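# Move office chair through self-closing door into yellow bay

## Task

Bring the office chair through the self-closing door into the other room and leave it in the yellow taped bay there. All five of its wheels must sit inside the tape, with none resting on the tape itself. Before ending, let the door swing fully shut. Either robot alone or both together may do the work. At the end, release the chair and move the robots away from it. The chair must stay in place without any robot holding it. If a robot falls over or is left leaning, the task fails.

## Robot and tools

ROBOTS. There are two identical Hello Robot Stretch 4 units, r1 and r2. Each has an omni-wheel base, a lift that rides up a mast, an arm that telescopes straight forward, a wrist with yaw, pitch and roll joints, and a two-finger gripper. Each stands about 1.6 m tall, and its base edge lies no more than 0.23 m from the base origin. Each carries four cameras: rN_head_camera, rN_head_left_camera, rN_head_right_camera and rN_wrist_camera, where N is 1 or 2.

FRAMES. The base frame sits on the floor below the base centre, with x pointing ahead, y to the robot's left and z up. hand_pose is the point between the fingertips (URDF link pinch), expressed in this frame. With all wrist joints at 0 its axes match the base frame, but the printed value can be somewhat wrong. The odometry frame is the base frame as it stood when the scene began. Each robot reports only in its own frames. To judge where the two robots are relative to each other, use images, lidar_m and wrist_depth_mm.

execute_actions. This tool takes "actions", a list holding one action or none, and optionally "cameras". An empty list only returns state and images. "cameras" is a list of camera names, or "all". Leaving it out or passing null also gives all cameras, and [] gives none. The action is an object keyed "r1" and/or "r2", and each robot's commands start together.
- "base": exactly one relative move, measured from the base position in the latest state report. translate_m drives straight in metres, positive ahead, -2 to 2. strafe_m slides sideways in metres, positive left, -2 to 2. rotate_rad turns in place in radians, positive counter-clockwise seen from above, -3.2 to 3.2.
- "joints": absolute targets by name, not offsets. lift_m is 0 to 1.2 m. arm_m is 0 to 0.55 m. wrist_yaw_rad is -1.134 to 4.276, where 0 points ahead, positive turns left and 3.14 is folded back; above 3.4 the arm may obstruct. wrist_pitch_rad is -1.117 to 4.259, where 0 is level and 1.57 points down. wrist_roll_rad is -1.117 to 4.259, with positive turning clockwise when viewed from behind the gripper. gripper_m is the fingertip gap in metres, -0.038 to 0.141; values below 0 press the tips together. A joint target outside its range is clipped and the result notes it. Any other bad value, or an unknown key, rejects the whole call, and nothing moves.
- "pace": "slow", "default", "fast" or "max". The base drives at up to 0.1, 0.3, 0.4 or 0.6 m/s and turns at 1, 2, 3 or 4 rad/s. With the lift above 0.2, these limits shrink, down to 0.3 m/s and 1 rad/s at lift 1.2.
- "contact_limits": {"arm_m": value}, where 0 is the gentlest and 0.75 the firmest; the default is 0.5.
- "end_of_arm": "enable_torque", sent by itself. It revives wrist or gripper motors that have shut off.
One action runs for at most 15 s. Anything you leave out may still be driving toward an earlier target. If a call reports a stop, any later execute_actions, wait or finished_scene calls in the same reply are skipped.

OTHER TOOLS. wait(seconds 0 to 10) lets the simulation run and then returns state and images. zoom_image(camera, region=[x0,y0,x1,y1]) enlarges part of that camera's latest full image. Coordinates are in pixels from the top-left corner, and the region can be at most 504x504. read_manual returns only licence text. finished_scene(scene) ends the given scene permanently and reports success.

RESULTS. base_status and joint_status give the outcome of each motion:
- "done": the target was reached. For the base this only means the wheels turned the commanded amount, even if they slipped.
- "off_target": the part stopped short and may still be pushing.
- "contact_stop_at_<key>": the part hit something. It then goes slack, so the lift may sag and the base may roll.
- "limit_stop_at_<name>": a built-in limit stopped it. For example, own_body means self-collision, and tilt means a lean over 6 degrees, which leaves the lift, arm and wheels slack until the lean eases.
- "torque_fault": a wrist or gripper motor went limp.
on_its_own describes what moved without being commanded; "held at" there is the held target. joint_positions lists the joints. base_odometry comes from wheel counts, with heading from -3.142 to 3.142. A gap of more than about 0.1 rad between turned_by_wheels and turned_by_imu suggests a collision or slip. base_tilt gives forward and right lean in degrees, each with a fixed bias of up to about 1.5. lidar_m has 12 sectors of 30 degrees, counted counter-clockwise from straight ahead: the 4th is left, the 7th behind and the 10th right. "-" means nothing seen, or something closer than 0.25 m. wrist_depth_mm is a 7x7 grid of depths in mm, from 100 to 2000. motor_effort is a percentage, with the peak shown in brackets; for wheel_0/1/2, positive means turning right. The "pictures" line gives the order of the images.

CAUTIONS. Robots pressing into each other fails the run, and nothing reports that they are touching. Once two bases touch, any further drive presses hard. The same command can leave the two robots up to about 3 cm apart per metre, which is risky if both hold the chair. A robot may tip if it turns or drives with more than 1 kg held and arm_m above 0.2, or if it pulls hard with the gripper raised. To grip, set gripper_m below the object's width. Neither gripper_m nor "done" proves you are holding anything; a clear change in gripper effort does. Raise the lift if the fingertips catch on a surface. Pitching the gripper up while rolled can trigger self-collision stops. To unfold the wrist, send lift_m 0.4 with wrist_yaw_rad 0. Drops, slams and hard impacts count against you. Finish only once the chair rests fully in the bay, the door has closed, the grippers are open and the robots have backed away, upright.

Each tool is called after "Request:" by a JSON object that holds its "name" and its "arguments".

## Session

Request:
{"name": "execute_actions", "arguments": {"actions": [], "cameras": ["r1_head_camera","r2_head_camera","r1_head_left_camera","r2_head_left_camera"]}}

Scene clock: 0.00 s.
r1.base_odometry: x=+0.000 y=+0.000 heading=+0.000 (m, m, rad; r1's odometry frame)
r1.turned_by_wheels: +0.000 (rad since the last result)
r1.turned_by_imu: +0.000 (rad since the last result)
r1.base_tilt: forward=+0.1 right=+0.6 (deg)
r1.lidar_m: 0.68 0.77 1.09 2.32 2.48 3.63 1.41 1.41 2.20 2.14 0.93 0.72
r1.base_status: not commanded
r1.joint_positions: lift_m=+0.199 arm_m=+0.001 wrist_yaw_rad=+3.144 wrist_pitch_rad=+0.012 wrist_roll_rad=-0.007 gripper_m=+0.057
r1.joint_status: not commanded
r1.motor_effort: lift_m=+19 arm_m=+0 wrist_yaw_rad=-3 wrist_pitch_rad=-7 wrist_roll_rad=+2 gripper_m=-4 wheel_0=+0 wheel_1=+0 wheel_2=+0 (%)
r1.hand_pose: x=-0.1167 y=+0.0866 z=+0.3738 quat_wxyz=(-0.001, -0.006, -0.003, +1.000) (m; r1's base frame)
r1.wrist_depth_mm: - 139 - - - - - / - 138 - - - - - / - 118 166 - - - - / - 134 209 - - - - / 135 - - - - - - / 1708 1756 213 1708 214 1537 1464 / 1078 1042 976 152 1008 976 991
r2.base_odometry: x=+0.000 y=+0.000 heading=+0.000 (m, m, rad; r2's odometry frame)
r2.turned_by_wheels: +0.000 (rad since the last result)
r2.turned_by_imu: +0.000 (rad since the last result)
r2.base_tilt: forward=+0.4 right=-1.1 (deg)
r2.lidar_m: 1.68 1.38 1.38 1.55 1.99 1.98 2.23 2.22 1.38 3.35 2.80 2.78
r2.base_status: not commanded
r2.joint_positions: lift_m=+0.230 arm_m=-0.002 wrist_yaw_rad=+3.257 wrist_pitch_rad=-0.012 wrist_roll_rad=-0.006 gripper_m=+0.057
r2.joint_status: not commanded
r2.motor_effort: lift_m=+18 arm_m=-1 wrist_yaw_rad=-2 wrist_pitch_rad=-5 wrist_roll_rad=+1 gripper_m=-3 wheel_0=+0 wheel_1=+0 wheel_2=+0 (%)
r2.hand_pose: x=-0.1276 y=+0.0535 z=+0.4116 quat_wxyz=(-0.058, +0.006, -0.003, +0.998) (m; r2's base frame)
r2.wrist_depth_mm: - 134 133 - - 1983 1708 / - - 132 - - 1983 1708 / - 106 132 - - 1983 1756 / - 117 134 - - 1983 1661 / 201 - - - - 1921 1661 / 216 1618 211 1618 213 1708 1576 / 218 1025 1008 150 1025 1160 1098
pictures: r1_head_camera, r1_head_left_camera, r2_head_camera, r2_head_left_camera
Images, in order (width x height): r1_head_camera 420x560, r1_head_left_camera 420x672, r2_head_camera 420x560, r2_head_left_camera 420x672.

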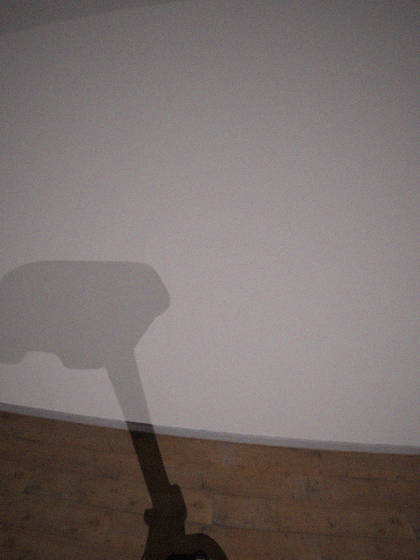

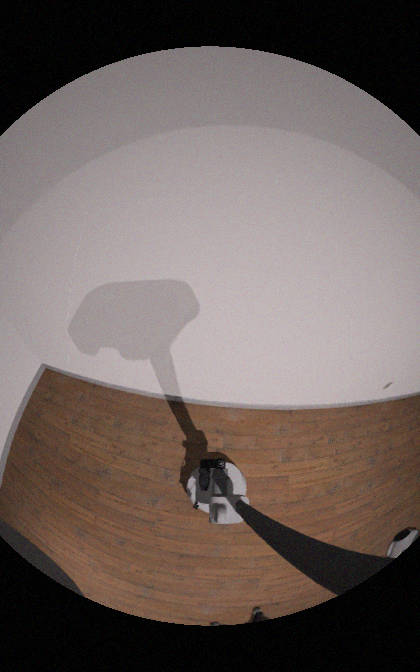

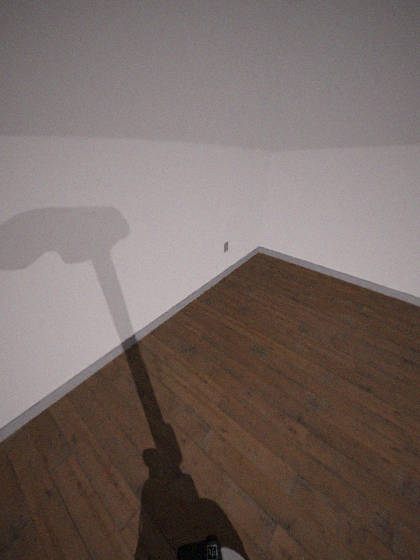

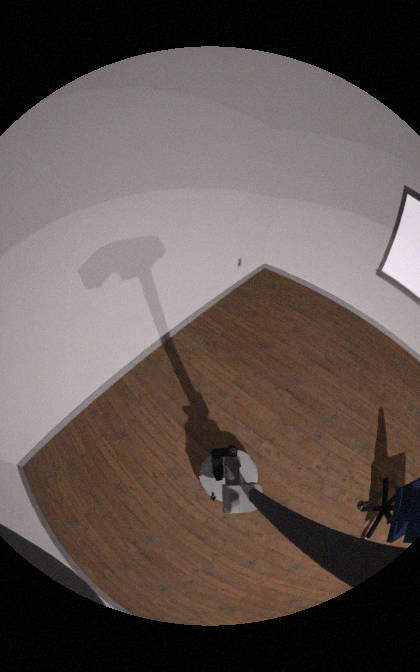

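Request:
{"name": "execute_actions", "arguments": {"actions": [{"r1":{"base":{"rotate_rad":1.49},"pace":"fast"},"r2":{"base":{"rotate_rad":-2.27},"joints":{"lift_m":0.4,"wrist_yaw_rad":0,"gripper_m":0.14},"pace":"fast"}}], "cameras": ["r1_head_camera","r2_head_camera"]}}

Scene clock: 2.63 s.
r1.base_odometry: x=+0.000 y=+0.000 heading=+1.490 (m, m, rad; r1's odometry frame)
r1.turned_by_wheels: +1.490 (rad since the last result)
r1.turned_by_imu: +1.491 (rad since the last result)
r1.base_tilt: forward=+0.0 right=+0.4 (deg)
r1.lidar_m: 2.31 2.43 3.34 1.47 1.38 1.97 2.81 1.03 0.72 0.69 0.72 0.99
r1.base_status: done
r1.joint_positions: lift_m=+0.199 arm_m=+0.001 wrist_yaw_rad=+3.144 wrist_pitch_rad=+0.012 wrist_roll_rad=-0.007 gripper_m=+0.057
r1.joint_status: not commanded
r1.motor_effort: lift_m=+19(19) arm_m=+0(0) wrist_yaw_rad=-1(0) wrist_pitch_rad=-8(8) wrist_roll_rad=+3(2) gripper_m=-5(3) wheel_0=+0(9) wheel_1=+0(7) wheel_2=+1(8) (%)
r1.hand_pose: x=-0.1167 y=+0.0866 z=+0.3738 quat_wxyz=(-0.001, -0.006, -0.003, +1.000) (m; r1's base frame)
r1.wrist_depth_mm: - 139 - - - - - / - 138 - - - - - / - 118 166 - - - - / - 134 209 - - - - / 135 1430 - - - - - / 1160 1537 213 1708 214 1537 1464 / 1078 1042 976 151 1025 976 991
r2.base_odometry: x=+0.000 y=+0.000 heading=-2.270 (m, m, rad; r2's odometry frame)
r2.turned_by_wheels: -2.270 (rad since the last result)
r2.turned_by_imu: -2.311 (rad since the last result)
r2.base_tilt: forward=+0.4 right=-1.2 (deg)
r2.lidar_m: 1.39 1.36 2.84 2.78 1.95 1.46 1.39 1.46 2.03 1.97 2.06 2.22
r2.base_status: done
r2.joint_positions: lift_m=+0.400 arm_m=-0.002 wrist_yaw_rad=+0.000 wrist_pitch_rad=-0.012 wrist_roll_rad=-0.006 gripper_m=+0.140
r2.joint_status: all done
r2.motor_effort: lift_m=+19(19) arm_m=-1(1) wrist_yaw_rad=-3(10) wrist_pitch_rad=-5(5) wrist_roll_rad=+0(0) gripper_m=+0(2) wheel_0=+0(8) wheel_1=+1(9) wheel_2=+1(8) (%)
r2.hand_pose: x=+0.4576 y=-0.0873 z=+0.5817 quat_wxyz=(+1.000, -0.003, -0.006, +0.000) (m; r2's base frame)
r2.wrist_depth_mm: - - - - - - - / - 1118 - - - - - / - 1078 1205 - - - - / - 1118 1281 - - - - / - 1182 1397 - - - 1921 / - 206 - - - 226 1708 / 1430 1308 1336 149 1499 1430 1576
pictures: r1_head_camera, r2_head_camera
Images, in order (width x height): r1_head_camera 420x560, r2_head_camera 420x560.

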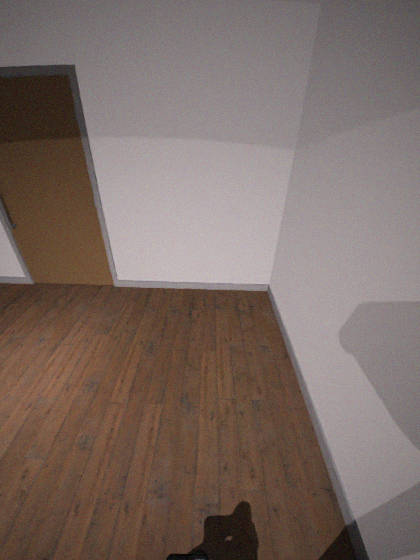

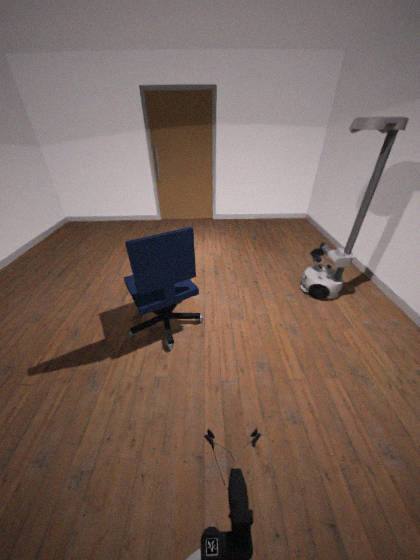

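Request:
{"name": "execute_actions", "arguments": {"actions": [{"r1":{"base":{"translate_m":1.3},"pace":"max"},"r2":{"base":{"strafe_m":0.53},"joints":{"arm_m":0.28}}}], "cameras": []}}

Request:
{"name": "execute_actions", "arguments": {"actions": [{"r1":{"base":{"strafe_m":1.75},"joints":{"lift_m":0.76,"wrist_yaw_rad":0.7,"gripper_m":0.07,"arm_m":0.2},"pace":"max"},"r2":{"base":{"translate_m":0.5},"joints":{"lift_m":0.06}}}], "cameras": ["r1_head_camera"]}}

Request:
{"name": "execute_actions", "arguments": {"actions": [{"r1":{"base":{"rotate_rad":0.22},"joints":{"arm_m":0.35}}}], "cameras": ["r1_head_camera","r1_wrist_camera","r2_wrist_camera"]}}

Scene clock: 6.87 s.
r1.base_odometry: x=+0.105 y=+1.296 heading=+1.490 (m, m, rad; r1's odometry frame)
r1.turned_by_wheels: +0.000 (rad since the last result)
r1.turned_by_imu: -0.004 (rad since the last result)
r1.base_tilt: forward=+0.1 right=+0.5 (deg)
r1.lidar_m: 1.02 1.08 1.47 4.01 2.12 2.16 2.85 1.04 0.72 0.68 0.74 1.03
r1.base_status: done
r1.joint_positions: lift_m=+0.199 arm_m=+0.001 wrist_yaw_rad=+3.144 wrist_pitch_rad=+0.012 wrist_roll_rad=-0.007 gripper_m=+0.057
r1.joint_status: not commanded
r1.motor_effort: lift_m=+19(19) arm_m=+0(0) wrist_yaw_rad=-1(2) wrist_pitch_rad=-7(8) wrist_roll_rad=+2(0) gripper_m=-4(4) wheel_0=-1(6) wheel_1=-1(8) wheel_2=+1(14) (%)
r1.hand_pose: x=-0.1167 y=+0.0866 z=+0.3738 quat_wxyz=(-0.001, -0.006, -0.003, +1.000) (m; r1's base frame)
r1.wrist_depth_mm: - 139 - - - - - / - 138 - - - - - / - 118 166 - - - - / - 134 208 - - - - / 135 1464 - - - - - / 1182 1537 213 1708 215 1537 1430 / 1078 1060 976 152 1008 976 991
r2.base_odometry: x=+0.406 y=-0.341 heading=-2.270 (m, m, rad; r2's odometry frame)
r2.turned_by_wheels: +0.000 (rad since the last result)
r2.turned_by_imu: +0.001 (rad since the last result)
r2.base_tilt: forward=+0.5 right=-1.2 (deg)
r2.lidar_m: 1.30 3.15 2.30 2.26 1.94 1.43 1.39 1.45 2.05 2.51 2.64 1.54
r2.base_status: done
r2.joint_positions: lift_m=+0.400 arm_m=+0.279 wrist_yaw_rad=+0.000 wrist_pitch_rad=-0.012 wrist_roll_rad=-0.006 gripper_m=+0.140
r2.joint_status: all done
r2.motor_effort: lift_m=+18(19) arm_m=+5(6) wrist_yaw_rad=-1(3) wrist_pitch_rad=-5(5) wrist_roll_rad=+1(0) gripper_m=+0(0) wheel_0=+1(7) wheel_1=-1(8) wheel_2=+1(0) (%)
r2.hand_pose: x=+0.7385 y=-0.0874 z=+0.5817 quat_wxyz=(+1.000, -0.003, -0.006, +0.000) (m; r2's base frame)
r2.wrist_depth_mm: - - - - - - - / - - - 831 931 - - / - - - 831 931 - - / - - - 831 960 - - / - - - 1098 976 - - / - 207 - 1098 960 226 - / 1430 1336 1308 149 1464 1397 1464
pictures: none
No camera images: the call's "cameras" was empty. Leave "cameras" out to get every camera's image.

Scene clock: 11.20 s.
r1.base_odometry: x=-1.640 y=+1.437 heading=+1.490 (m, m, rad; r1's odometry frame)
r1.turned_by_wheels: +0.000 (rad since the last result)
r1.turned_by_imu: -0.003 (rad since the last result)
r1.base_tilt: forward=+0.1 right=+0.5 (deg)
r1.lidar_m: 1.02 1.02 1.49 2.24 2.36 3.23 1.45 3.49 2.58 2.46 1.47 1.06
r1.base_status: done
r1.joint_positions: lift_m=+0.760 arm_m=+0.199 wrist_yaw_rad=+0.700 wrist_pitch_rad=+0.012 wrist_roll_rad=-0.007 gripper_m=+0.070
r1.joint_status: all done
r1.motor_effort: lift_m=+20(23) arm_m=+7(8) wrist_yaw_rad=-2(10) wrist_pitch_rad=-10(9) wrist_roll_rad=-2(0) gripper_m=-3(3) wheel_0=-1(13) wheel_1=+0(11) wheel_2=+1(2) (%)
r1.hand_pose: x=+0.6466 y=+0.1190 z=+0.9346 quat_wxyz=(+0.939, -0.005, +0.005, +0.343) (m; r1's base frame)
r1.wrist_depth_mm: 1708 1205 917 741 621 535 480 / 1756 1205 917 741 621 535 480 / 1708 1205 904 723 627 539 480 / 1708 1182 904 723 627 539 480 / 1708 1182 904 723 621 535 477 / 1708 1205 213 715 216 535 477 / 1708 1205 878 148 621 512 477
r2.base_odometry: x=+0.084 y=-0.724 heading=-2.270 (m, m, rad; r2's odometry frame)
r2.turned_by_wheels: +0.000 (rad since the last result)
r2.turned_by_imu: +0.002 (rad since the last result)
r2.base_tilt: forward=+0.4 right=-1.2 (deg)
r2.lidar_m: 0.80 3.16 2.30 2.21 2.36 1.93 1.88 1.96 2.60 2.50 2.63 0.86
r2.base_status: done
r2.joint_positions: lift_m=+0.060 arm_m=+0.279 wrist_yaw_rad=+0.000 wrist_pitch_rad=-0.012 wrist_roll_rad=-0.006 gripper_m=+0.140
r2.joint_status: all done
r2.motor_effort: lift_m=+16(17) arm_m=+5(5) wrist_yaw_rad=-1(1) wrist_pitch_rad=-4(4) wrist_roll_rad=+0(0) gripper_m=+0(1) wheel_0=+1(5) wheel_1=-2(4) wheel_2=+1(7) (%)
r2.hand_pose: x=+0.7385 y=-0.0874 z=+0.2419 quat_wxyz=(+1.000, -0.003, -0.006, +0.000) (m; r2's base frame)
r2.wrist_depth_mm: - - 351 309 351 415 - / - - 421 399 402 436 512 / - - - 597 788 - - / - - - - - - - / 1863 - - 1464 - - - / 991 206 723 580 591 226 1042 / 668 433 466 149 442 615 621
pictures: r1_head_camera
Images, in order (width x height): r1_head_camera 420x560.

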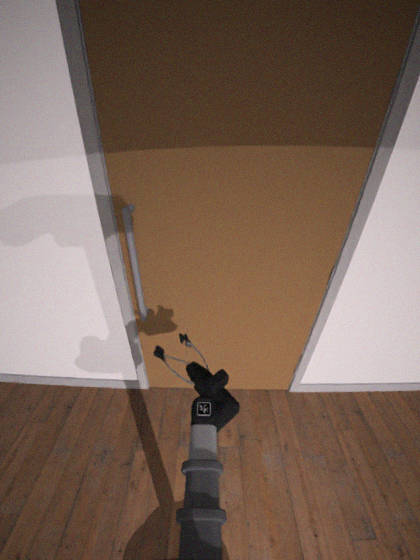

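Scene clock: 12.70 s.
r1.base_odometry: x=-1.640 y=+1.437 heading=+1.710 (m, m, rad; r1's odometry frame)
r1.turned_by_wheels: +0.220 (rad since the last result)
r1.turned_by_imu: +0.220 (rad since the last result)
r1.base_tilt: forward=+0.2 right=+0.5 (deg)
r1.lidar_m: 0.98 1.18 1.97 2.26 2.55 1.55 1.43 2.93 2.47 2.22 1.22 1.02
r1.base_status: done
r1.joint_positions: lift_m=+0.760 arm_m=+0.349 wrist_yaw_rad=+0.700 wrist_pitch_rad=+0.012 wrist_roll_rad=-0.007 gripper_m=+0.070
r1.joint_status: all done
r1.motor_effort: lift_m=+20(20) arm_m=+7(7) wrist_yaw_rad=-2(3) wrist_pitch_rad=-10(9) wrist_roll_rad=+0(1) gripper_m=-4(4) wheel_0=-1(6) wheel_1=+1(3) wheel_2=+2(7) (%)
r1.hand_pose: x=+0.7966 y=+0.1190 z=+0.9346 quat_wxyz=(+0.939, -0.005, +0.005, +0.343) (m; r1's base frame)
r1.wrist_depth_mm: 1863 1756 976 683 517 421 375 / 1808 1756 976 691 521 421 377 / 1808 1708 976 699 525 424 379 / 1808 1708 976 699 521 413 379 / 1808 1708 976 699 521 413 379 / 1756 1756 214 699 216 413 377 / 1756 1756 931 148 521 407 375
r2.base_odometry: x=+0.084 y=-0.724 heading=-2.270 (m, m, rad; r2's odometry frame)
r2.turned_by_wheels: +0.000 (rad since the last result)
r2.turned_by_imu: +0.000 (rad since the last result)
r2.base_tilt: forward=+0.5 right=-1.2 (deg)
r2.lidar_m: 0.80 3.12 2.32 2.21 2.37 1.95 1.87 1.98 2.60 2.50 2.63 0.84
r2.base_status: not commanded
r2.joint_positions: lift_m=+0.060 arm_m=+0.279 wrist_yaw_rad=+0.000 wrist_pitch_rad=-0.012 wrist_roll_rad=-0.006 gripper_m=+0.140
r2.joint_status: not commanded
r2.motor_effort: lift_m=+16(16) arm_m=+5(5) wrist_yaw_rad=-1(1) wrist_pitch_rad=-5(4) wrist_roll_rad=+0(0) gripper_m=+0(0) wheel_0=+0(1) wheel_1=-2(1) wheel_2=+1(1) (%)
r2.hand_pose: x=+0.7385 y=-0.0874 z=+0.2419 quat_wxyz=(+1.000, -0.003, -0.006, +0.000) (m; r2's base frame)
r2.wrist_depth_mm: - - 351 310 351 418 - / - - 421 402 399 439 512 / - - - 591 778 - - / - - - - - - - / 1983 1983 - 1430 - - - / 1008 207 723 585 597 226 1078 / 676 430 469 149 439 615 615
pictures: r1_head_camera, r1_wrist_camera, r2_wrist_camera
Images, in order (width x height): r1_head_camera 420x560, r1_wrist_camera 616x392, r2_wrist_camera 616x392.

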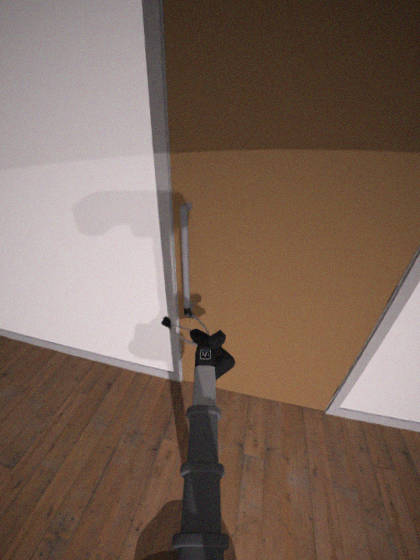

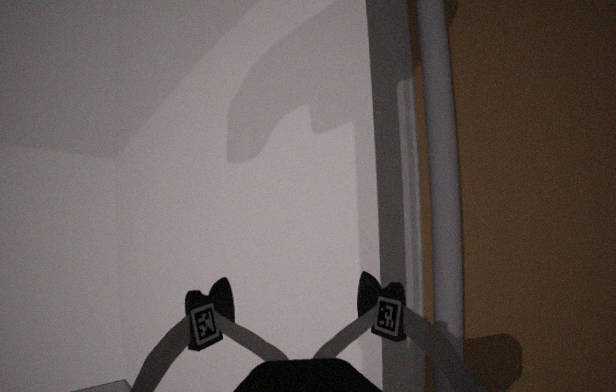

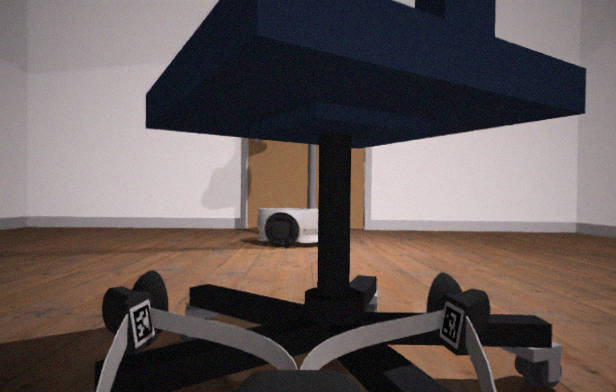

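Request:
{"name": "execute_actions", "arguments": {"actions": [{"r1":{"base":{"strafe_m":-0.04},"joints":{"arm_m":0.44,"wrist_yaw_rad":0.58}},"r2":{"base":{"strafe_m":-0.06}}}], "cameras": ["r1_wrist_camera"]}}

Scene clock: 14.27 s.
r1.base_odometry: x=-1.600 y=+1.442 heading=+1.710 (m, m, rad; r1's odometry frame)
r1.turned_by_wheels: +0.000 (rad since the last result)
r1.turned_by_imu: +0.000 (rad since the last result)
r1.base_tilt: forward=+0.2 right=+0.4 (deg)
r1.lidar_m: 0.98 1.16 1.95 2.29 2.61 1.55 1.45 2.87 2.43 2.20 1.21 1.00
r1.base_status: done
r1.joint_positions: lift_m=+0.760 arm_m=+0.439 wrist_yaw_rad=+0.580 wrist_pitch_rad=+0.012 wrist_roll_rad=-0.007 gripper_m=+0.070
r1.joint_status: all done
r1.motor_effort: lift_m=+20(20) arm_m=+7(8) wrist_yaw_rad=-2(6) wrist_pitch_rad=-8(8) wrist_roll_rad=+1(0) gripper_m=-4(4) wheel_0=+0(9) wheel_1=+0(7) wheel_2=+1(1) (%)
r1.hand_pose: x=+0.8988 y=+0.0850 z=+0.9346 quat_wxyz=(+0.958, -0.005, +0.005, +0.286) (m; r1's base frame)
r1.wrist_depth_mm: 1537 917 621 449 387 324 286 / 1576 904 615 445 389 325 287 / 1537 891 615 436 389 325 289 / 1537 878 615 436 389 325 289 / 1537 891 615 436 389 325 289 / 1576 904 213 436 215 324 287 / 1537 917 591 148 387 307 285
r2.base_odometry: x=+0.038 y=-0.685 heading=-2.270 (m, m, rad; r2's odometry frame)
r2.turned_by_wheels: +0.000 (rad since the last result)
r2.turned_by_imu: +0.001 (rad since the last result)
r2.base_tilt: forward=+0.5 right=-1.2 (deg)
r2.lidar_m: 0.81 3.21 2.36 2.27 2.42 1.95 1.88 1.97 2.54 2.45 2.55 0.97
r2.base_status: done
r2.joint_positions: lift_m=+0.060 arm_m=+0.279 wrist_yaw_rad=+0.000 wrist_pitch_rad=-0.012 wrist_roll_rad=-0.006 gripper_m=+0.140
r2.joint_status: not commanded
r2.motor_effort: lift_m=+16(16) arm_m=+5(5) wrist_yaw_rad=-1(1) wrist_pitch_rad=-5(5) wrist_roll_rad=+1(0) gripper_m=+0(0) wheel_0=+0(8) wheel_1=+0(6) wheel_2=+0(3) (%)
r2.hand_pose: x=+0.7385 y=-0.0874 z=+0.2419 quat_wxyz=(+1.000, -0.003, -0.006, +0.000) (m; r2's base frame)
r2.wrist_depth_mm: - - 303 340 394 - - / - 512 407 399 410 480 - / - - - 580 - - - / - - - - - - - / 1921 1983 - 1430 - - - / 1008 206 691 574 1042 226 1042 / 634 459 512 149 654 597 707
pictures: r1_wrist_camera
Images, in order (width x height): r1_wrist_camera 616x392.

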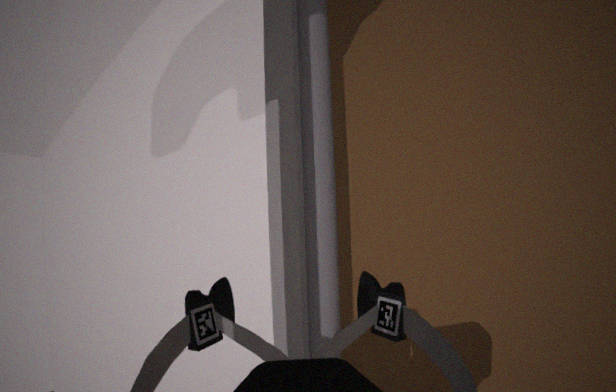

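Request:
{"name": "execute_actions", "arguments": {"actions": [{"r1":{"base":{"strafe_m":0.055},"joints":{"arm_m":0.545}},"r2":{"base":{"translate_m":0.44}}}], "cameras": ["r1_wrist_camera"]}}

Request:
{"name": "execute_actions", "arguments": {"actions": [{"r1":{"joints":{"gripper_m":-0.03}},"r2":{"joints":{"gripper_m":0}}}], "cameras": ["r1_wrist_camera"]}}

Request:
{"name": "execute_actions", "arguments": {"actions": [{"r1":{"base":{"translate_m":-0.34},"pace":"slow"}}], "cameras": ["r2_head_camera","r1_wrist_camera"]}}

Scene clock: 17.63 s.
r1.base_odometry: x=-1.654 y=+1.435 heading=+1.710 (m, m, rad; r1's odometry frame)
r1.turned_by_wheels: +0.000 (rad since the last result)
r1.turned_by_imu: -0.001 (rad since the last result)
r1.base_tilt: forward=+0.2 right=+0.7 (deg)
r1.lidar_m: 1.00 1.17 1.97 2.22 2.54 1.56 1.44 2.95 2.49 2.25 1.23 1.01
r1.base_status: done
r1.joint_positions: lift_m=+0.760 arm_m=+0.544 wrist_yaw_rad=+0.580 wrist_pitch_rad=+0.012 wrist_roll_rad=-0.007 gripper_m=+0.070
r1.joint_status: all done
r1.motor_effort: lift_m=+20(20) arm_m=+7(7) wrist_yaw_rad=-1(3) wrist_pitch_rad=-8(8) wrist_roll_rad=-2(0) gripper_m=-4(4) wheel_0=-1(8) wheel_1=+0(7) wheel_2=+0(1) (%)
r1.hand_pose: x=+1.0038 y=+0.0850 z=+0.9346 quat_wxyz=(+0.958, -0.005, +0.005, +0.286) (m; r1's base frame)
r1.wrist_depth_mm: 1118 668 455 319 285 237 - / 1138 661 452 251 285 238 214 / 1138 654 452 246 286 239 215 / 1118 654 452 245 286 239 213 / 1138 654 452 246 286 240 215 / 1138 661 214 249 216 238 214 / 1118 668 436 149 285 226 -
r2.base_odometry: x=-0.245 y=-1.022 heading=-2.270 (m, m, rad; r2's odometry frame)
r2.turned_by_wheels: +0.000 (rad since the last result)
r2.turned_by_imu: +0.001 (rad since the last result)
r2.base_tilt: forward=+0.4 right=-1.2 (deg)
r2.lidar_m: 0.36 0.75 2.38 2.26 2.42 2.40 2.31 2.41 2.54 2.46 2.57 0.43
r2.base_status: done
r2.joint_positions: lift_m=+0.060 arm_m=+0.279 wrist_yaw_rad=-0.002 wrist_pitch_rad=-0.012 wrist_roll_rad=-0.006 gripper_m=+0.140
r2.joint_status: not commanded
r2.motor_effort: lift_m=+16(16) arm_m=+5(5) wrist_yaw_rad=+4(4) wrist_pitch_rad=-4(5) wrist_roll_rad=+0(0) gripper_m=+0(1) wheel_0=-1(4) wheel_1=-1(5) wheel_2=+0(7) (%)
r2.hand_pose: x=+0.7384 y=-0.0879 z=+0.2419 quat_wxyz=(+1.000, -0.003, -0.006, -0.001) (m; r2's base frame)
r2.wrist_depth_mm: 278 276 224 147 221 268 267 / - - 404 148 397 - - / - - - 148 - - - / - - - 148 - - - / 1863 1983 1756 147 - - - / 1008 213 1008 147 931 866 1042 / 683 640 640 146 439 647 699
pictures: r1_wrist_camera
Images, in order (width x height): r1_wrist_camera 616x392.

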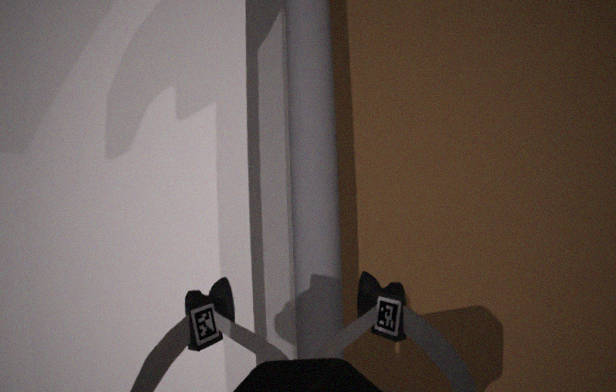

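Scene clock: 20.00 s.
r1.base_odometry: x=-1.654 y=+1.435 heading=+1.710 (m, m, rad; r1's odometry frame)
r1.turned_by_wheels: +0.000 (rad since the last result)
r1.turned_by_imu: -0.001 (rad since the last result)
r1.base_tilt: forward=+0.3 right=+0.9 (deg)
r1.lidar_m: 1.00 1.18 1.96 2.23 2.53 1.57 1.43 2.95 2.49 2.25 1.19 1.02
r1.base_status: not commanded
r1.joint_positions: lift_m=+0.760 arm_m=+0.544 wrist_yaw_rad=+0.580 wrist_pitch_rad=+0.012 wrist_roll_rad=-0.007 gripper_m=-0.029
r1.joint_status: all done
r1.motor_effort: lift_m=+20(20) arm_m=+7(7) wrist_yaw_rad=-3(20) wrist_pitch_rad=-9(8) wrist_roll_rad=-1(1) gripper_m=-19(22) wheel_0=-2(6) wheel_1=+1(2) wheel_2=+1(3) (%)
r1.hand_pose: x=+1.0039 y=+0.0849 z=+0.9346 quat_wxyz=(+0.958, -0.005, +0.005, +0.286) (m; r1's base frame)
r1.wrist_depth_mm: 1118 668 455 319 285 237 - / 1160 654 452 251 285 238 214 / 1118 647 452 246 285 240 215 / 1118 654 449 244 286 239 212 / 1138 654 452 246 286 239 214 / 1160 661 433 204 270 238 214 / 1118 668 382 185 277 226 -
r2.base_odometry: x=-0.245 y=-1.022 heading=-2.270 (m, m, rad; r2's odometry frame)
r2.turned_by_wheels: +0.000 (rad since the last result)
r2.turned_by_imu: +0.001 (rad since the last result)
r2.base_tilt: forward=+0.6 right=-1.2 (deg)
r2.lidar_m: 0.36 0.74 2.38 2.27 2.41 2.40 2.32 2.42 2.56 2.46 2.58 0.44
r2.base_status: not commanded
r2.joint_positions: lift_m=+0.060 arm_m=+0.279 wrist_yaw_rad=-0.001 wrist_pitch_rad=-0.012 wrist_roll_rad=-0.006 gripper_m=+0.000
r2.joint_status: all done
r2.motor_effort: lift_m=+16(17) arm_m=+3(5) wrist_yaw_rad=+3(6) wrist_pitch_rad=-4(5) wrist_roll_rad=+0(1) gripper_m=-10(11) wheel_0=-1(1) wheel_1=-2(1) wheel_2=+0(0) (%)
r2.hand_pose: x=+0.7387 y=-0.0878 z=+0.2419 quat_wxyz=(+1.000, -0.003, -0.006, -0.001) (m; r2's base frame)
r2.wrist_depth_mm: 278 272 223 147 221 267 267 / - - 410 147 397 - - / - - - 147 - - - / - - - 147 - - - / 1921 1863 1808 147 - - - / 991 991 189 147 187 1025 1098 / 676 603 603 146 387 661 707
pictures: r1_wrist_camera
Images, in order (width x height): r1_wrist_camera 616x392.

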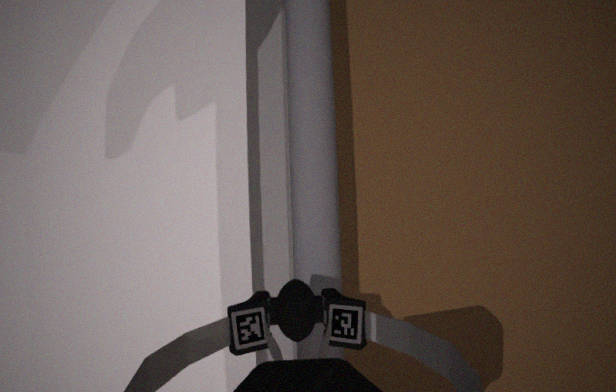

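Scene clock: 24.67 s.
r1.base_odometry: x=-1.607 y=+1.098 heading=+1.710 (m, m, rad; r1's odometry frame)
r1.turned_by_wheels: +0.000 (rad since the last result)
r1.turned_by_imu: +0.000 (rad since the last result)
r1.base_tilt: forward=+0.1 right=+0.7 (deg)
r1.lidar_m: 1.32 1.54 2.32 2.30 2.63 1.19 1.11 2.84 2.38 2.41 1.62 1.35
r1.base_status: done
r1.joint_positions: lift_m=+0.760 arm_m=+0.544 wrist_yaw_rad=+0.580 wrist_pitch_rad=+0.012 wrist_roll_rad=-0.007 gripper_m=-0.029
r1.joint_status: not commanded
r1.motor_effort: lift_m=+20(21) arm_m=+7(7) wrist_yaw_rad=-2(1) wrist_pitch_rad=-9(8) wrist_roll_rad=+1(3) gripper_m=-19(19) wheel_0=-2(4) wheel_1=-1(5) wheel_2=+2(5) (%)
r1.hand_pose: x=+1.0039 y=+0.0849 z=+0.9346 quat_wxyz=(+0.958, -0.005, +0.005, +0.286) (m; r1's base frame)
r1.wrist_depth_mm: 1921 1576 1078 820 668 554 488 / 1863 1537 1060 820 661 554 492 / 1863 1537 1060 820 654 559 488 / 1863 1537 1060 820 647 559 484 / 1808 1537 1060 809 647 554 488 / 1808 1576 1008 204 627 554 492 / 1808 1618 946 185 647 525 488
r2.base_odometry: x=-0.245 y=-1.022 heading=-2.270 (m, m, rad; r2's odometry frame)
r2.turned_by_wheels: +0.000 (rad since the last result)
r2.turned_by_imu: +0.001 (rad since the last result)
r2.base_tilt: forward=+0.4 right=-1.2 (deg)
r2.lidar_m: 0.35 0.75 2.38 2.25 2.42 2.40 2.32 2.44 2.52 2.44 2.58 0.43
r2.base_status: not commanded
r2.joint_positions: lift_m=+0.060 arm_m=+0.279 wrist_yaw_rad=-0.001 wrist_pitch_rad=-0.012 wrist_roll_rad=-0.006 gripper_m=+0.000
r2.joint_status: not commanded
r2.motor_effort: lift_m=+16(16) arm_m=+3(3) wrist_yaw_rad=+3(4) wrist_pitch_rad=-5(5) wrist_roll_rad=+0(0) gripper_m=-11(11) wheel_0=-2(2) wheel_1=-2(1) wheel_2=+0(0) (%)
r2.hand_pose: x=+0.7387 y=-0.0878 z=+0.2419 quat_wxyz=(+1.000, -0.003, -0.006, -0.001) (m; r2's base frame)
r2.wrist_depth_mm: 279 274 223 147 220 267 267 / - - 402 147 399 - - / - - - 147 - - - / - - - 147 - - - / 1921 1921 1661 147 - - - / 976 1008 189 146 188 1025 1060 / 683 597 603 145 387 654 699
pictures: r1_wrist_camera, r2_head_camera
Images, in order (width x height): r1_wrist_camera 616x392, r2_head_camera 420x560.

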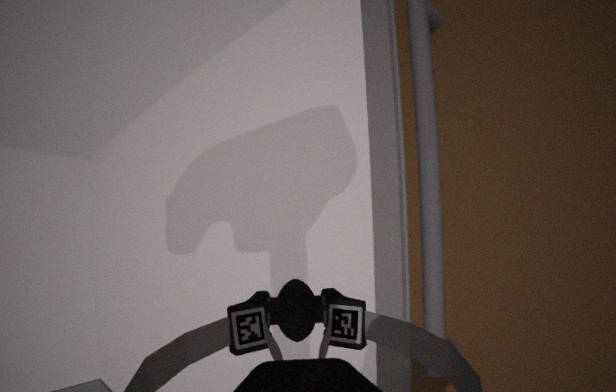

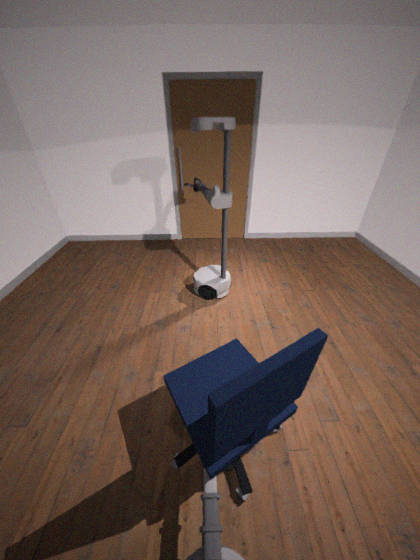

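Missed short.

Request:
{"name": "execute_actions", "arguments": {"actions": [{"r1":{"base":{"translate_m":0.37},"joints":{"gripper_m":0.07}}}], "cameras": []}}

Request:
{"name": "execute_actions", "arguments": {"actions": [{"r1":{"base":{"strafe_m":0.025}}}], "cameras": ["r1_wrist_camera"]}}

Request:
{"name": "execute_actions", "arguments": {"actions": [{"r1":{"joints":{"gripper_m":-0.03}}}], "cameras": ["r1_wrist_camera"]}}

Scene clock: 27.73 s.
r1.base_odometry: x=-1.659 y=+1.465 heading=+1.710 (m, m, rad; r1's odometry frame)
r1.turned_by_wheels: +0.000 (rad since the last result)
r1.turned_by_imu: -0.002 (rad since the last result)
r1.base_tilt: forward=+0.2 right=+0.6 (deg)
r1.lidar_m: 0.99 1.14 1.89 2.24 2.54 1.59 1.46 2.96 2.48 2.17 1.19 0.99
r1.base_status: done
r1.joint_positions: lift_m=+0.760 arm_m=+0.544 wrist_yaw_rad=+0.580 wrist_pitch_rad=+0.012 wrist_roll_rad=-0.007 gripper_m=+0.070
r1.joint_status: all done
r1.motor_effort: lift_m=+20(20) arm_m=+7(7) wrist_yaw_rad=+0(1) wrist_pitch_rad=-8(7) wrist_roll_rad=+3(2) gripper_m=-4(20) wheel_0=-1(3) wheel_1=+1(5) wheel_2=+1(9) (%)
r1.hand_pose: x=+1.0039 y=+0.0849 z=+0.9346 quat_wxyz=(+0.958, -0.005, +0.005, +0.286) (m; r1's base frame)
r1.wrist_depth_mm: 991 591 399 224 251 210 - / 1008 580 399 221 252 211 188 / 991 574 399 219 252 211 190 / 991 574 397 216 252 211 190 / 991 574 397 216 253 211 190 / 1008 580 214 217 216 211 189 / 991 591 384 148 251 200 -
r2.base_odometry: x=-0.245 y=-1.022 heading=-2.270 (m, m, rad; r2's odometry frame)
r2.turned_by_wheels: +0.000 (rad since the last result)
r2.turned_by_imu: +0.001 (rad since the last result)
r2.base_tilt: forward=+0.4 right=-1.2 (deg)
r2.lidar_m: 0.35 0.75 2.37 2.26 2.41 2.42 2.32 2.44 2.56 2.45 2.56 0.42
r2.base_status: not commanded
r2.joint_positions: lift_m=+0.060 arm_m=+0.279 wrist_yaw_rad=-0.001 wrist_pitch_rad=-0.012 wrist_roll_rad=-0.006 gripper_m=+0.000
r2.joint_status: not commanded
r2.motor_effort: lift_m=+16(16) arm_m=+4(3) wrist_yaw_rad=+3(3) wrist_pitch_rad=-4(5) wrist_roll_rad=+1(1) gripper_m=-11(11) wheel_0=-2(2) wheel_1=-1(2) wheel_2=-1(0) (%)
r2.hand_pose: x=+0.7387 y=-0.0878 z=+0.2419 quat_wxyz=(+1.000, -0.003, -0.006, -0.001) (m; r2's base frame)
r2.wrist_depth_mm: 278 274 224 147 220 267 267 / - - 404 147 397 - - / - - - 147 - - - / - - - 147 - - - / 1921 1921 1808 147 - - - / 991 991 189 147 187 1042 1078 / 676 603 609 145 387 661 707
pictures: none
No camera images: the call's "cameras" was empty. Leave "cameras" out to get every camera's image.

Scene clock: 28.60 s.
r1.base_odometry: x=-1.683 y=+1.461 heading=+1.710 (m, m, rad; r1's odometry frame)
r1.turned_by_wheels: +0.000 (rad since the last result)
r1.turned_by_imu: +0.000 (rad since the last result)
r1.base_tilt: forward=+0.3 right=+0.5 (deg)
r1.lidar_m: 0.96 1.15 1.91 2.20 2.51 1.60 1.48 2.98 2.51 2.20 1.17 1.00
r1.base_status: done
r1.joint_positions: lift_m=+0.760 arm_m=+0.544 wrist_yaw_rad=+0.580 wrist_pitch_rad=+0.012 wrist_roll_rad=-0.007 gripper_m=+0.070
r1.joint_status: not commanded
r1.motor_effort: lift_m=+21(20) arm_m=+7(7) wrist_yaw_rad=+0(1) wrist_pitch_rad=-9(7) wrist_roll_rad=-3(2) gripper_m=-4(4) wheel_0=+1(8) wheel_1=+0(9) wheel_2=+0(0) (%)
r1.hand_pose: x=+1.0039 y=+0.0849 z=+0.9346 quat_wxyz=(+0.958, -0.005, +0.005, +0.286) (m; r1's base frame)
r1.wrist_depth_mm: 1008 603 413 211 257 215 - / 1025 597 410 208 259 216 193 / 1025 591 410 204 258 216 194 / 1008 585 407 204 259 216 195 / 1025 591 407 204 259 216 195 / 1042 591 214 204 208 216 193 / 1008 603 394 147 250 205 -
r2.base_odometry: x=-0.245 y=-1.022 heading=-2.270 (m, m, rad; r2's odometry frame)
r2.turned_by_wheels: +0.000 (rad since the last result)
r2.turned_by_imu: +0.000 (rad since the last result)
r2.base_tilt: forward=+0.5 right=-1.1 (deg)
r2.lidar_m: 0.35 0.75 2.38 2.26 2.41 2.41 2.31 2.42 2.55 2.46 2.58 0.45
r2.base_status: not commanded
r2.joint_positions: lift_m=+0.060 arm_m=+0.279 wrist_yaw_rad=-0.001 wrist_pitch_rad=-0.012 wrist_roll_rad=-0.006 gripper_m=+0.000
r2.joint_status: not commanded
r2.motor_effort: lift_m=+16(16) arm_m=+3(3) wrist_yaw_rad=+4(3) wrist_pitch_rad=-5(4) wrist_roll_rad=+0(0) gripper_m=-10(11) wheel_0=-2(1) wheel_1=-2(1) wheel_2=-1(1) (%)
r2.hand_pose: x=+0.7387 y=-0.0878 z=+0.2419 quat_wxyz=(+1.000, -0.003, -0.006, -0.001) (m; r2's base frame)
r2.wrist_depth_mm: 277 273 224 147 220 266 267 / - - 404 147 394 - - / - - - 147 - - - / - - - 147 - - - / 1921 1921 1756 147 - - - / 1008 991 189 146 187 1042 1060 / 676 597 597 146 392 647 707
pictures: r1_wrist_camera
Images, in order (width x height): r1_wrist_camera 616x392.

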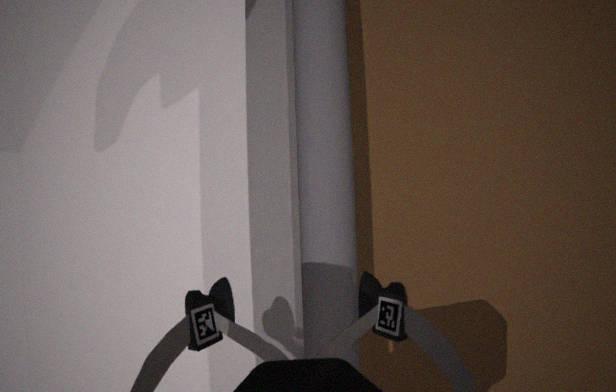

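Scene clock: 30.30 s.
r1.base_odometry: x=-1.683 y=+1.461 heading=+1.711 (m, m, rad; r1's odometry frame)
r1.turned_by_wheels: +0.000 (rad since the last result)
r1.turned_by_imu: +0.000 (rad since the last result)
r1.base_tilt: forward=+0.3 right=+0.6 (deg)
r1.lidar_m: 0.93 1.15 1.91 2.20 2.52 1.61 1.48 2.99 2.52 2.18 1.18 0.98
r1.base_status: not commanded
r1.joint_positions: lift_m=+0.760 arm_m=+0.544 wrist_yaw_rad=+0.579 wrist_pitch_rad=+0.012 wrist_roll_rad=-0.007 gripper_m=-0.029
r1.joint_status: all done
r1.motor_effort: lift_m=+21(20) arm_m=+5(7) wrist_yaw_rad=+3(29) wrist_pitch_rad=-9(10) wrist_roll_rad=+1(2) gripper_m=-27(24) wheel_0=+0(7) wheel_1=+0(3) wheel_2=+2(4) (%)
r1.hand_pose: x=+1.0044 y=+0.0847 z=+0.9346 quat_wxyz=(+0.958, -0.005, +0.005, +0.286) (m; r1's base frame)
r1.wrist_depth_mm: 1008 603 410 189 231 194 - / 1025 597 407 188 232 195 176 / 1008 591 407 185 233 196 176 / 1008 585 404 183 232 196 176 / 1008 591 407 182 232 196 176 / 1025 597 342 182 201 195 176 / 1008 564 377 178 225 181 -
r2.base_odometry: x=-0.245 y=-1.022 heading=-2.270 (m, m, rad; r2's odometry frame)
r2.turned_by_wheels: +0.000 (rad since the last result)
r2.turned_by_imu: +0.000 (rad since the last result)
r2.base_tilt: forward=+0.4 right=-1.2 (deg)
r2.lidar_m: 0.37 0.76 2.39 2.26 2.42 2.41 2.31 2.41 2.54 2.45 2.57 0.41
r2.base_status: not commanded
r2.joint_positions: lift_m=+0.060 arm_m=+0.279 wrist_yaw_rad=-0.001 wrist_pitch_rad=-0.012 wrist_roll_rad=-0.006 gripper_m=+0.000
r2.joint_status: not commanded
r2.motor_effort: lift_m=+16(16) arm_m=+3(3) wrist_yaw_rad=+3(3) wrist_pitch_rad=-5(5) wrist_roll_rad=+1(0) gripper_m=-11(10) wheel_0=-2(1) wheel_1=-1(2) wheel_2=+0(0) (%)
r2.hand_pose: x=+0.7387 y=-0.0878 z=+0.2419 quat_wxyz=(+1.000, -0.003, -0.006, -0.001) (m; r2's base frame)
r2.wrist_depth_mm: 278 274 223 147 220 266 266 / - - 402 147 399 - - / - - - 147 - - - / - - - 147 - - - / 1921 1983 1756 147 - - - / 1008 1008 189 147 187 1042 1060 / 683 597 597 146 389 654 707
pictures: r1_wrist_camera
Images, in order (width x height): r1_wrist_camera 616x392.

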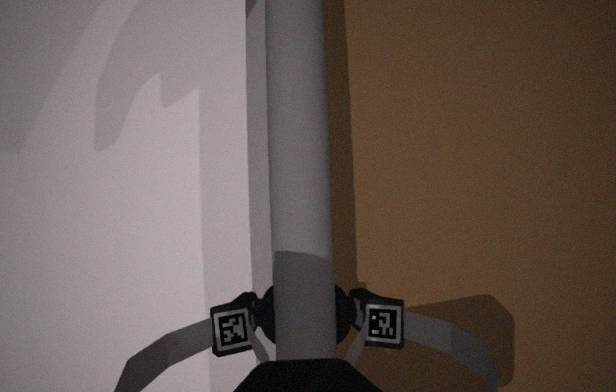

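Request:
{"name": "execute_actions", "arguments": {"actions": [{"r1":{"base":{"translate_m":-0.35},"pace":"slow"},"r2":{"base":{"strafe_m":0.07},"pace":"slow"}}], "cameras": []}}

Request:
{"name": "execute_actions", "arguments": {"actions": [{"r1":{"base":{"strafe_m":-0.035},"pace":"slow"}}], "cameras": []}}

Request:
{"name": "execute_actions", "arguments": {"actions": [{"r1":{"base":{"translate_m":-0.1},"pace":"slow"}}], "cameras": []}}

Scene clock: 35.33 s.
r1.base_odometry: x=-1.635 y=+1.115 heading=+1.708 (m, m, rad; r1's odometry frame)
r1.turned_by_wheels: -0.003 (rad since the last result)
r1.turned_by_imu: -0.003 (rad since the last result)
r1.base_tilt: forward=+0.2 right=+0.6 (deg)
r1.lidar_m: 0.93 1.53 2.27 2.29 2.61 1.18 1.13 2.91 2.43 2.43 1.59 1.11
r1.base_status: done
r1.joint_positions: lift_m=+0.760 arm_m=+0.544 wrist_yaw_rad=+0.565 wrist_pitch_rad=+0.012 wrist_roll_rad=-0.007 gripper_m=-0.029
r1.joint_status: not commanded
r1.on_its_own: wrist_yaw_rad is at rest, and its effort (+39) is outside its rest range (-13 to +13)
r1.motor_effort: lift_m=+20(20) arm_m=+4(5) wrist_yaw_rad=+39(40) wrist_pitch_rad=-10(8) wrist_roll_rad=+0(1) gripper_m=-22(27) wheel_0=-16(16) wheel_1=-11(13) wheel_2=-7(13) (%)
r1.hand_pose: x=+1.0056 y=+0.0807 z=+0.9345 quat_wxyz=(+0.960, -0.005, +0.005, +0.279) (m; r1's base frame)
r1.wrist_depth_mm: 1921 1430 991 180 242 224 - / 1863 1430 991 180 242 224 212 / 1863 1397 991 179 240 224 211 / 1863 1430 991 179 241 223 211 / 1808 1397 991 177 240 222 211 / 1863 1430 946 175 204 220 210 / 1808 1430 271 171 235 213 -
r2.base_odometry: x=-0.192 y=-1.067 heading=-2.271 (m, m, rad; r2's odometry frame)
r2.turned_by_wheels: -0.002 (rad since the last result)
r2.turned_by_imu: -0.001 (rad since the last result)
r2.base_tilt: forward=+0.5 right=-1.1 (deg)
r2.lidar_m: 0.35 0.77 2.30 2.18 2.32 2.41 2.33 2.41 2.62 2.53 2.65 0.42
r2.base_status: done
r2.joint_positions: lift_m=+0.060 arm_m=+0.279 wrist_yaw_rad=-0.010 wrist_pitch_rad=-0.012 wrist_roll_rad=-0.006 gripper_m=+0.000
r2.joint_status: not commanded
r2.on_its_own: wrist_yaw_rad is at rest, and its effort (+27) is outside its rest range (-13 to +13)
r2.motor_effort: lift_m=+16(16) arm_m=+3(3) wrist_yaw_rad=+27(57) wrist_pitch_rad=-4(5) wrist_roll_rad=+0(0) gripper_m=-12(12) wheel_0=-11(21) wheel_1=-2(5) wheel_2=-5(12) (%)
r2.hand_pose: x=+0.7379 y=-0.0902 z=+0.2419 quat_wxyz=(+1.000, -0.003, -0.006, -0.005) (m; r2's base frame)
r2.wrist_depth_mm: 276 273 224 152 207 251 266 / - - - 151 362 - - / - - - 151 - - - / - - - 151 - - - / 1921 1983 1708 151 1756 - - / 991 991 193 151 184 1025 1098 / 668 627 597 150 389 615 707
pictures: none
No camera images: the call's "cameras" was empty. Leave "cameras" out to get every camera's image.

Scene clock: 36.73 s.
r1.base_odometry: x=-1.600 y=+1.120 heading=+1.711 (m, m, rad; r1's odometry frame)
r1.turned_by_wheels: +0.003 (rad since the last result)
r1.turned_by_imu: +0.003 (rad since the last result)
r1.base_tilt: forward=+0.1 right=+0.6 (deg)
r1.lidar_m: 0.94 1.53 2.32 2.32 2.63 1.19 1.12 2.86 2.41 2.38 1.57 1.13
r1.base_status: done
r1.joint_positions: lift_m=+0.760 arm_m=+0.544 wrist_yaw_rad=+0.594 wrist_pitch_rad=+0.012 wrist_roll_rad=-0.007 gripper_m=-0.029
r1.joint_status: not commanded
r1.on_its_own: wrist_yaw_rad is at rest, and its effort (-42) is outside its rest range (-13 to +13)
r1.motor_effort: lift_m=+20(20) arm_m=+4(4) wrist_yaw_rad=-42(41) wrist_pitch_rad=-9(9) wrist_roll_rad=+1(1) gripper_m=-23(25) wheel_0=+17(19) wheel_1=+7(11) wheel_2=+11(10) (%)
r1.hand_pose: x=+1.0032 y=+0.0890 z=+0.9345 quat_wxyz=(+0.956, -0.005, +0.005, +0.293) (m; r1's base frame)
r1.wrist_depth_mm: 1863 1618 1060 184 234 213 - / 1863 1618 1060 181 233 214 202 / 1863 1576 1060 178 233 213 202 / 1863 1576 1042 176 232 213 202 / 1921 1576 1042 174 231 213 200 / 1863 1576 201 172 223 211 200 / 1808 156 268 169 227 205 -
r2.base_odometry: x=-0.192 y=-1.067 heading=-2.271 (m, m, rad; r2's odometry frame)
r2.turned_by_wheels: +0.000 (rad since the last result)
r2.turned_by_imu: +0.000 (rad since the last result)
r2.base_tilt: forward=+0.5 right=-1.1 (deg)
r2.lidar_m: 0.36 0.79 2.32 2.20 2.31 2.42 2.32 2.42 2.61 2.52 2.65 0.43
r2.base_status: not commanded
r2.joint_positions: lift_m=+0.060 arm_m=+0.279 wrist_yaw_rad=-0.010 wrist_pitch_rad=-0.012 wrist_roll_rad=-0.006 gripper_m=+0.000
r2.joint_status: not commanded
r2.on_its_own: wrist_yaw_rad is at rest, and its effort (+26) is outside its rest range (-13 to +13)
r2.motor_effort: lift_m=+16(17) arm_m=+3(3) wrist_yaw_rad=+26(26) wrist_pitch_rad=-5(4) wrist_roll_rad=+1(1) gripper_m=-12(12) wheel_0=-11(11) wheel_1=-2(3) wheel_2=-5(5) (%)
r2.hand_pose: x=+0.7379 y=-0.0902 z=+0.2419 quat_wxyz=(+1.000, -0.003, -0.006, -0.005) (m; r2's base frame)
r2.wrist_depth_mm: 278 273 224 152 206 251 266 / - - - 152 362 - - / - - - 151 - - - / - - - 151 - - - / 1921 1921 1921 151 1661 - - / 1008 991 193 151 184 1060 1060 / 676 640 603 150 387 621 699
pictures: none
No camera images: the call's "cameras" was empty. Leave "cameras" out to get every camera's image.

Scene clock: 39.03 s.
r1.base_odometry: x=-1.586 y=+1.021 heading=+1.709 (m, m, rad; r1's odometry frame)
r1.turned_by_wheels: -0.002 (rad since the last result)
r1.turned_by_imu: -0.002 (rad since the last result)
r1.base_tilt: forward=+0.2 right=+0.5 (deg)
r1.lidar_m: 0.93 1.62 2.34 2.33 2.66 1.09 1.03 2.84 2.39 2.37 1.70 1.16
r1.base_status: done
r1.joint_positions: lift_m=+0.760 arm_m=+0.544 wrist_yaw_rad=+0.570 wrist_pitch_rad=+0.012 wrist_roll_rad=-0.007 gripper_m=-0.029
r1.joint_status: not commanded
r1.on_its_own: wrist_yaw_rad is at rest, and its effort (+28) is outside its rest range (-13 to +13)
r1.motor_effort: lift_m=+21(20) arm_m=+4(4) wrist_yaw_rad=+28(41) wrist_pitch_rad=-9(10) wrist_roll_rad=+4(1) gripper_m=-19(24) wheel_0=-10(14) wheel_1=-8(8) wheel_2=-4(16) (%)
r1.hand_pose: x=+1.0053 y=+0.0819 z=+0.9345 quat_wxyz=(+0.960, -0.005, +0.005, +0.281) (m; r1's base frame)
r1.wrist_depth_mm: 1983 1708 1182 173 240 228 - / 1921 1708 1160 171 239 227 219 / 1863 1661 1160 171 239 227 218 / 1863 1618 1160 171 238 226 217 / 1863 1661 1160 171 236 225 216 / 1863 1661 262 168 191 224 216 / 1863 1708 256 165 233 218 -
r2.base_odometry: x=-0.192 y=-1.067 heading=-2.271 (m, m, rad; r2's odometry frame)
r2.turned_by_wheels: +0.000 (rad since the last result)
r2.turned_by_imu: +0.001 (rad since the last result)
r2.base_tilt: forward=+0.4 right=-1.1 (deg)
r2.lidar_m: 0.36 0.75 2.32 2.20 2.33 2.40 2.32 2.44 2.63 2.52 2.64 0.42
r2.base_status: not commanded
r2.joint_positions: lift_m=+0.060 arm_m=+0.279 wrist_yaw_rad=-0.010 wrist_pitch_rad=-0.012 wrist_roll_rad=-0.006 gripper_m=+0.000
r2.joint_status: not commanded
r2.on_its_own: wrist_yaw_rad is at rest, and its effort (+27) is outside its rest range (-13 to +13)
r2.motor_effort: lift_m=+16(16) arm_m=+3(3) wrist_yaw_rad=+27(27) wrist_pitch_rad=-4(4) wrist_roll_rad=+1(1) gripper_m=-12(11) wheel_0=-11(11) wheel_1=-2(2) wheel_2=-5(5) (%)
r2.hand_pose: x=+0.7379 y=-0.0902 z=+0.2419 quat_wxyz=(+1.000, -0.003, -0.006, -0.005) (m; r2's base frame)
r2.wrist_depth_mm: 278 274 224 151 206 250 266 / - - - 151 366 - - / - - - 151 - - - / - - - 152 - - - / 1983 1983 1921 151 1708 - - / 1008 991 193 151 184 1025 1078 / 668 634 597 150 387 621 707
pictures: none
No camera images: the call's "cameras" was empty. Leave "cameras" out to get every camera's image.


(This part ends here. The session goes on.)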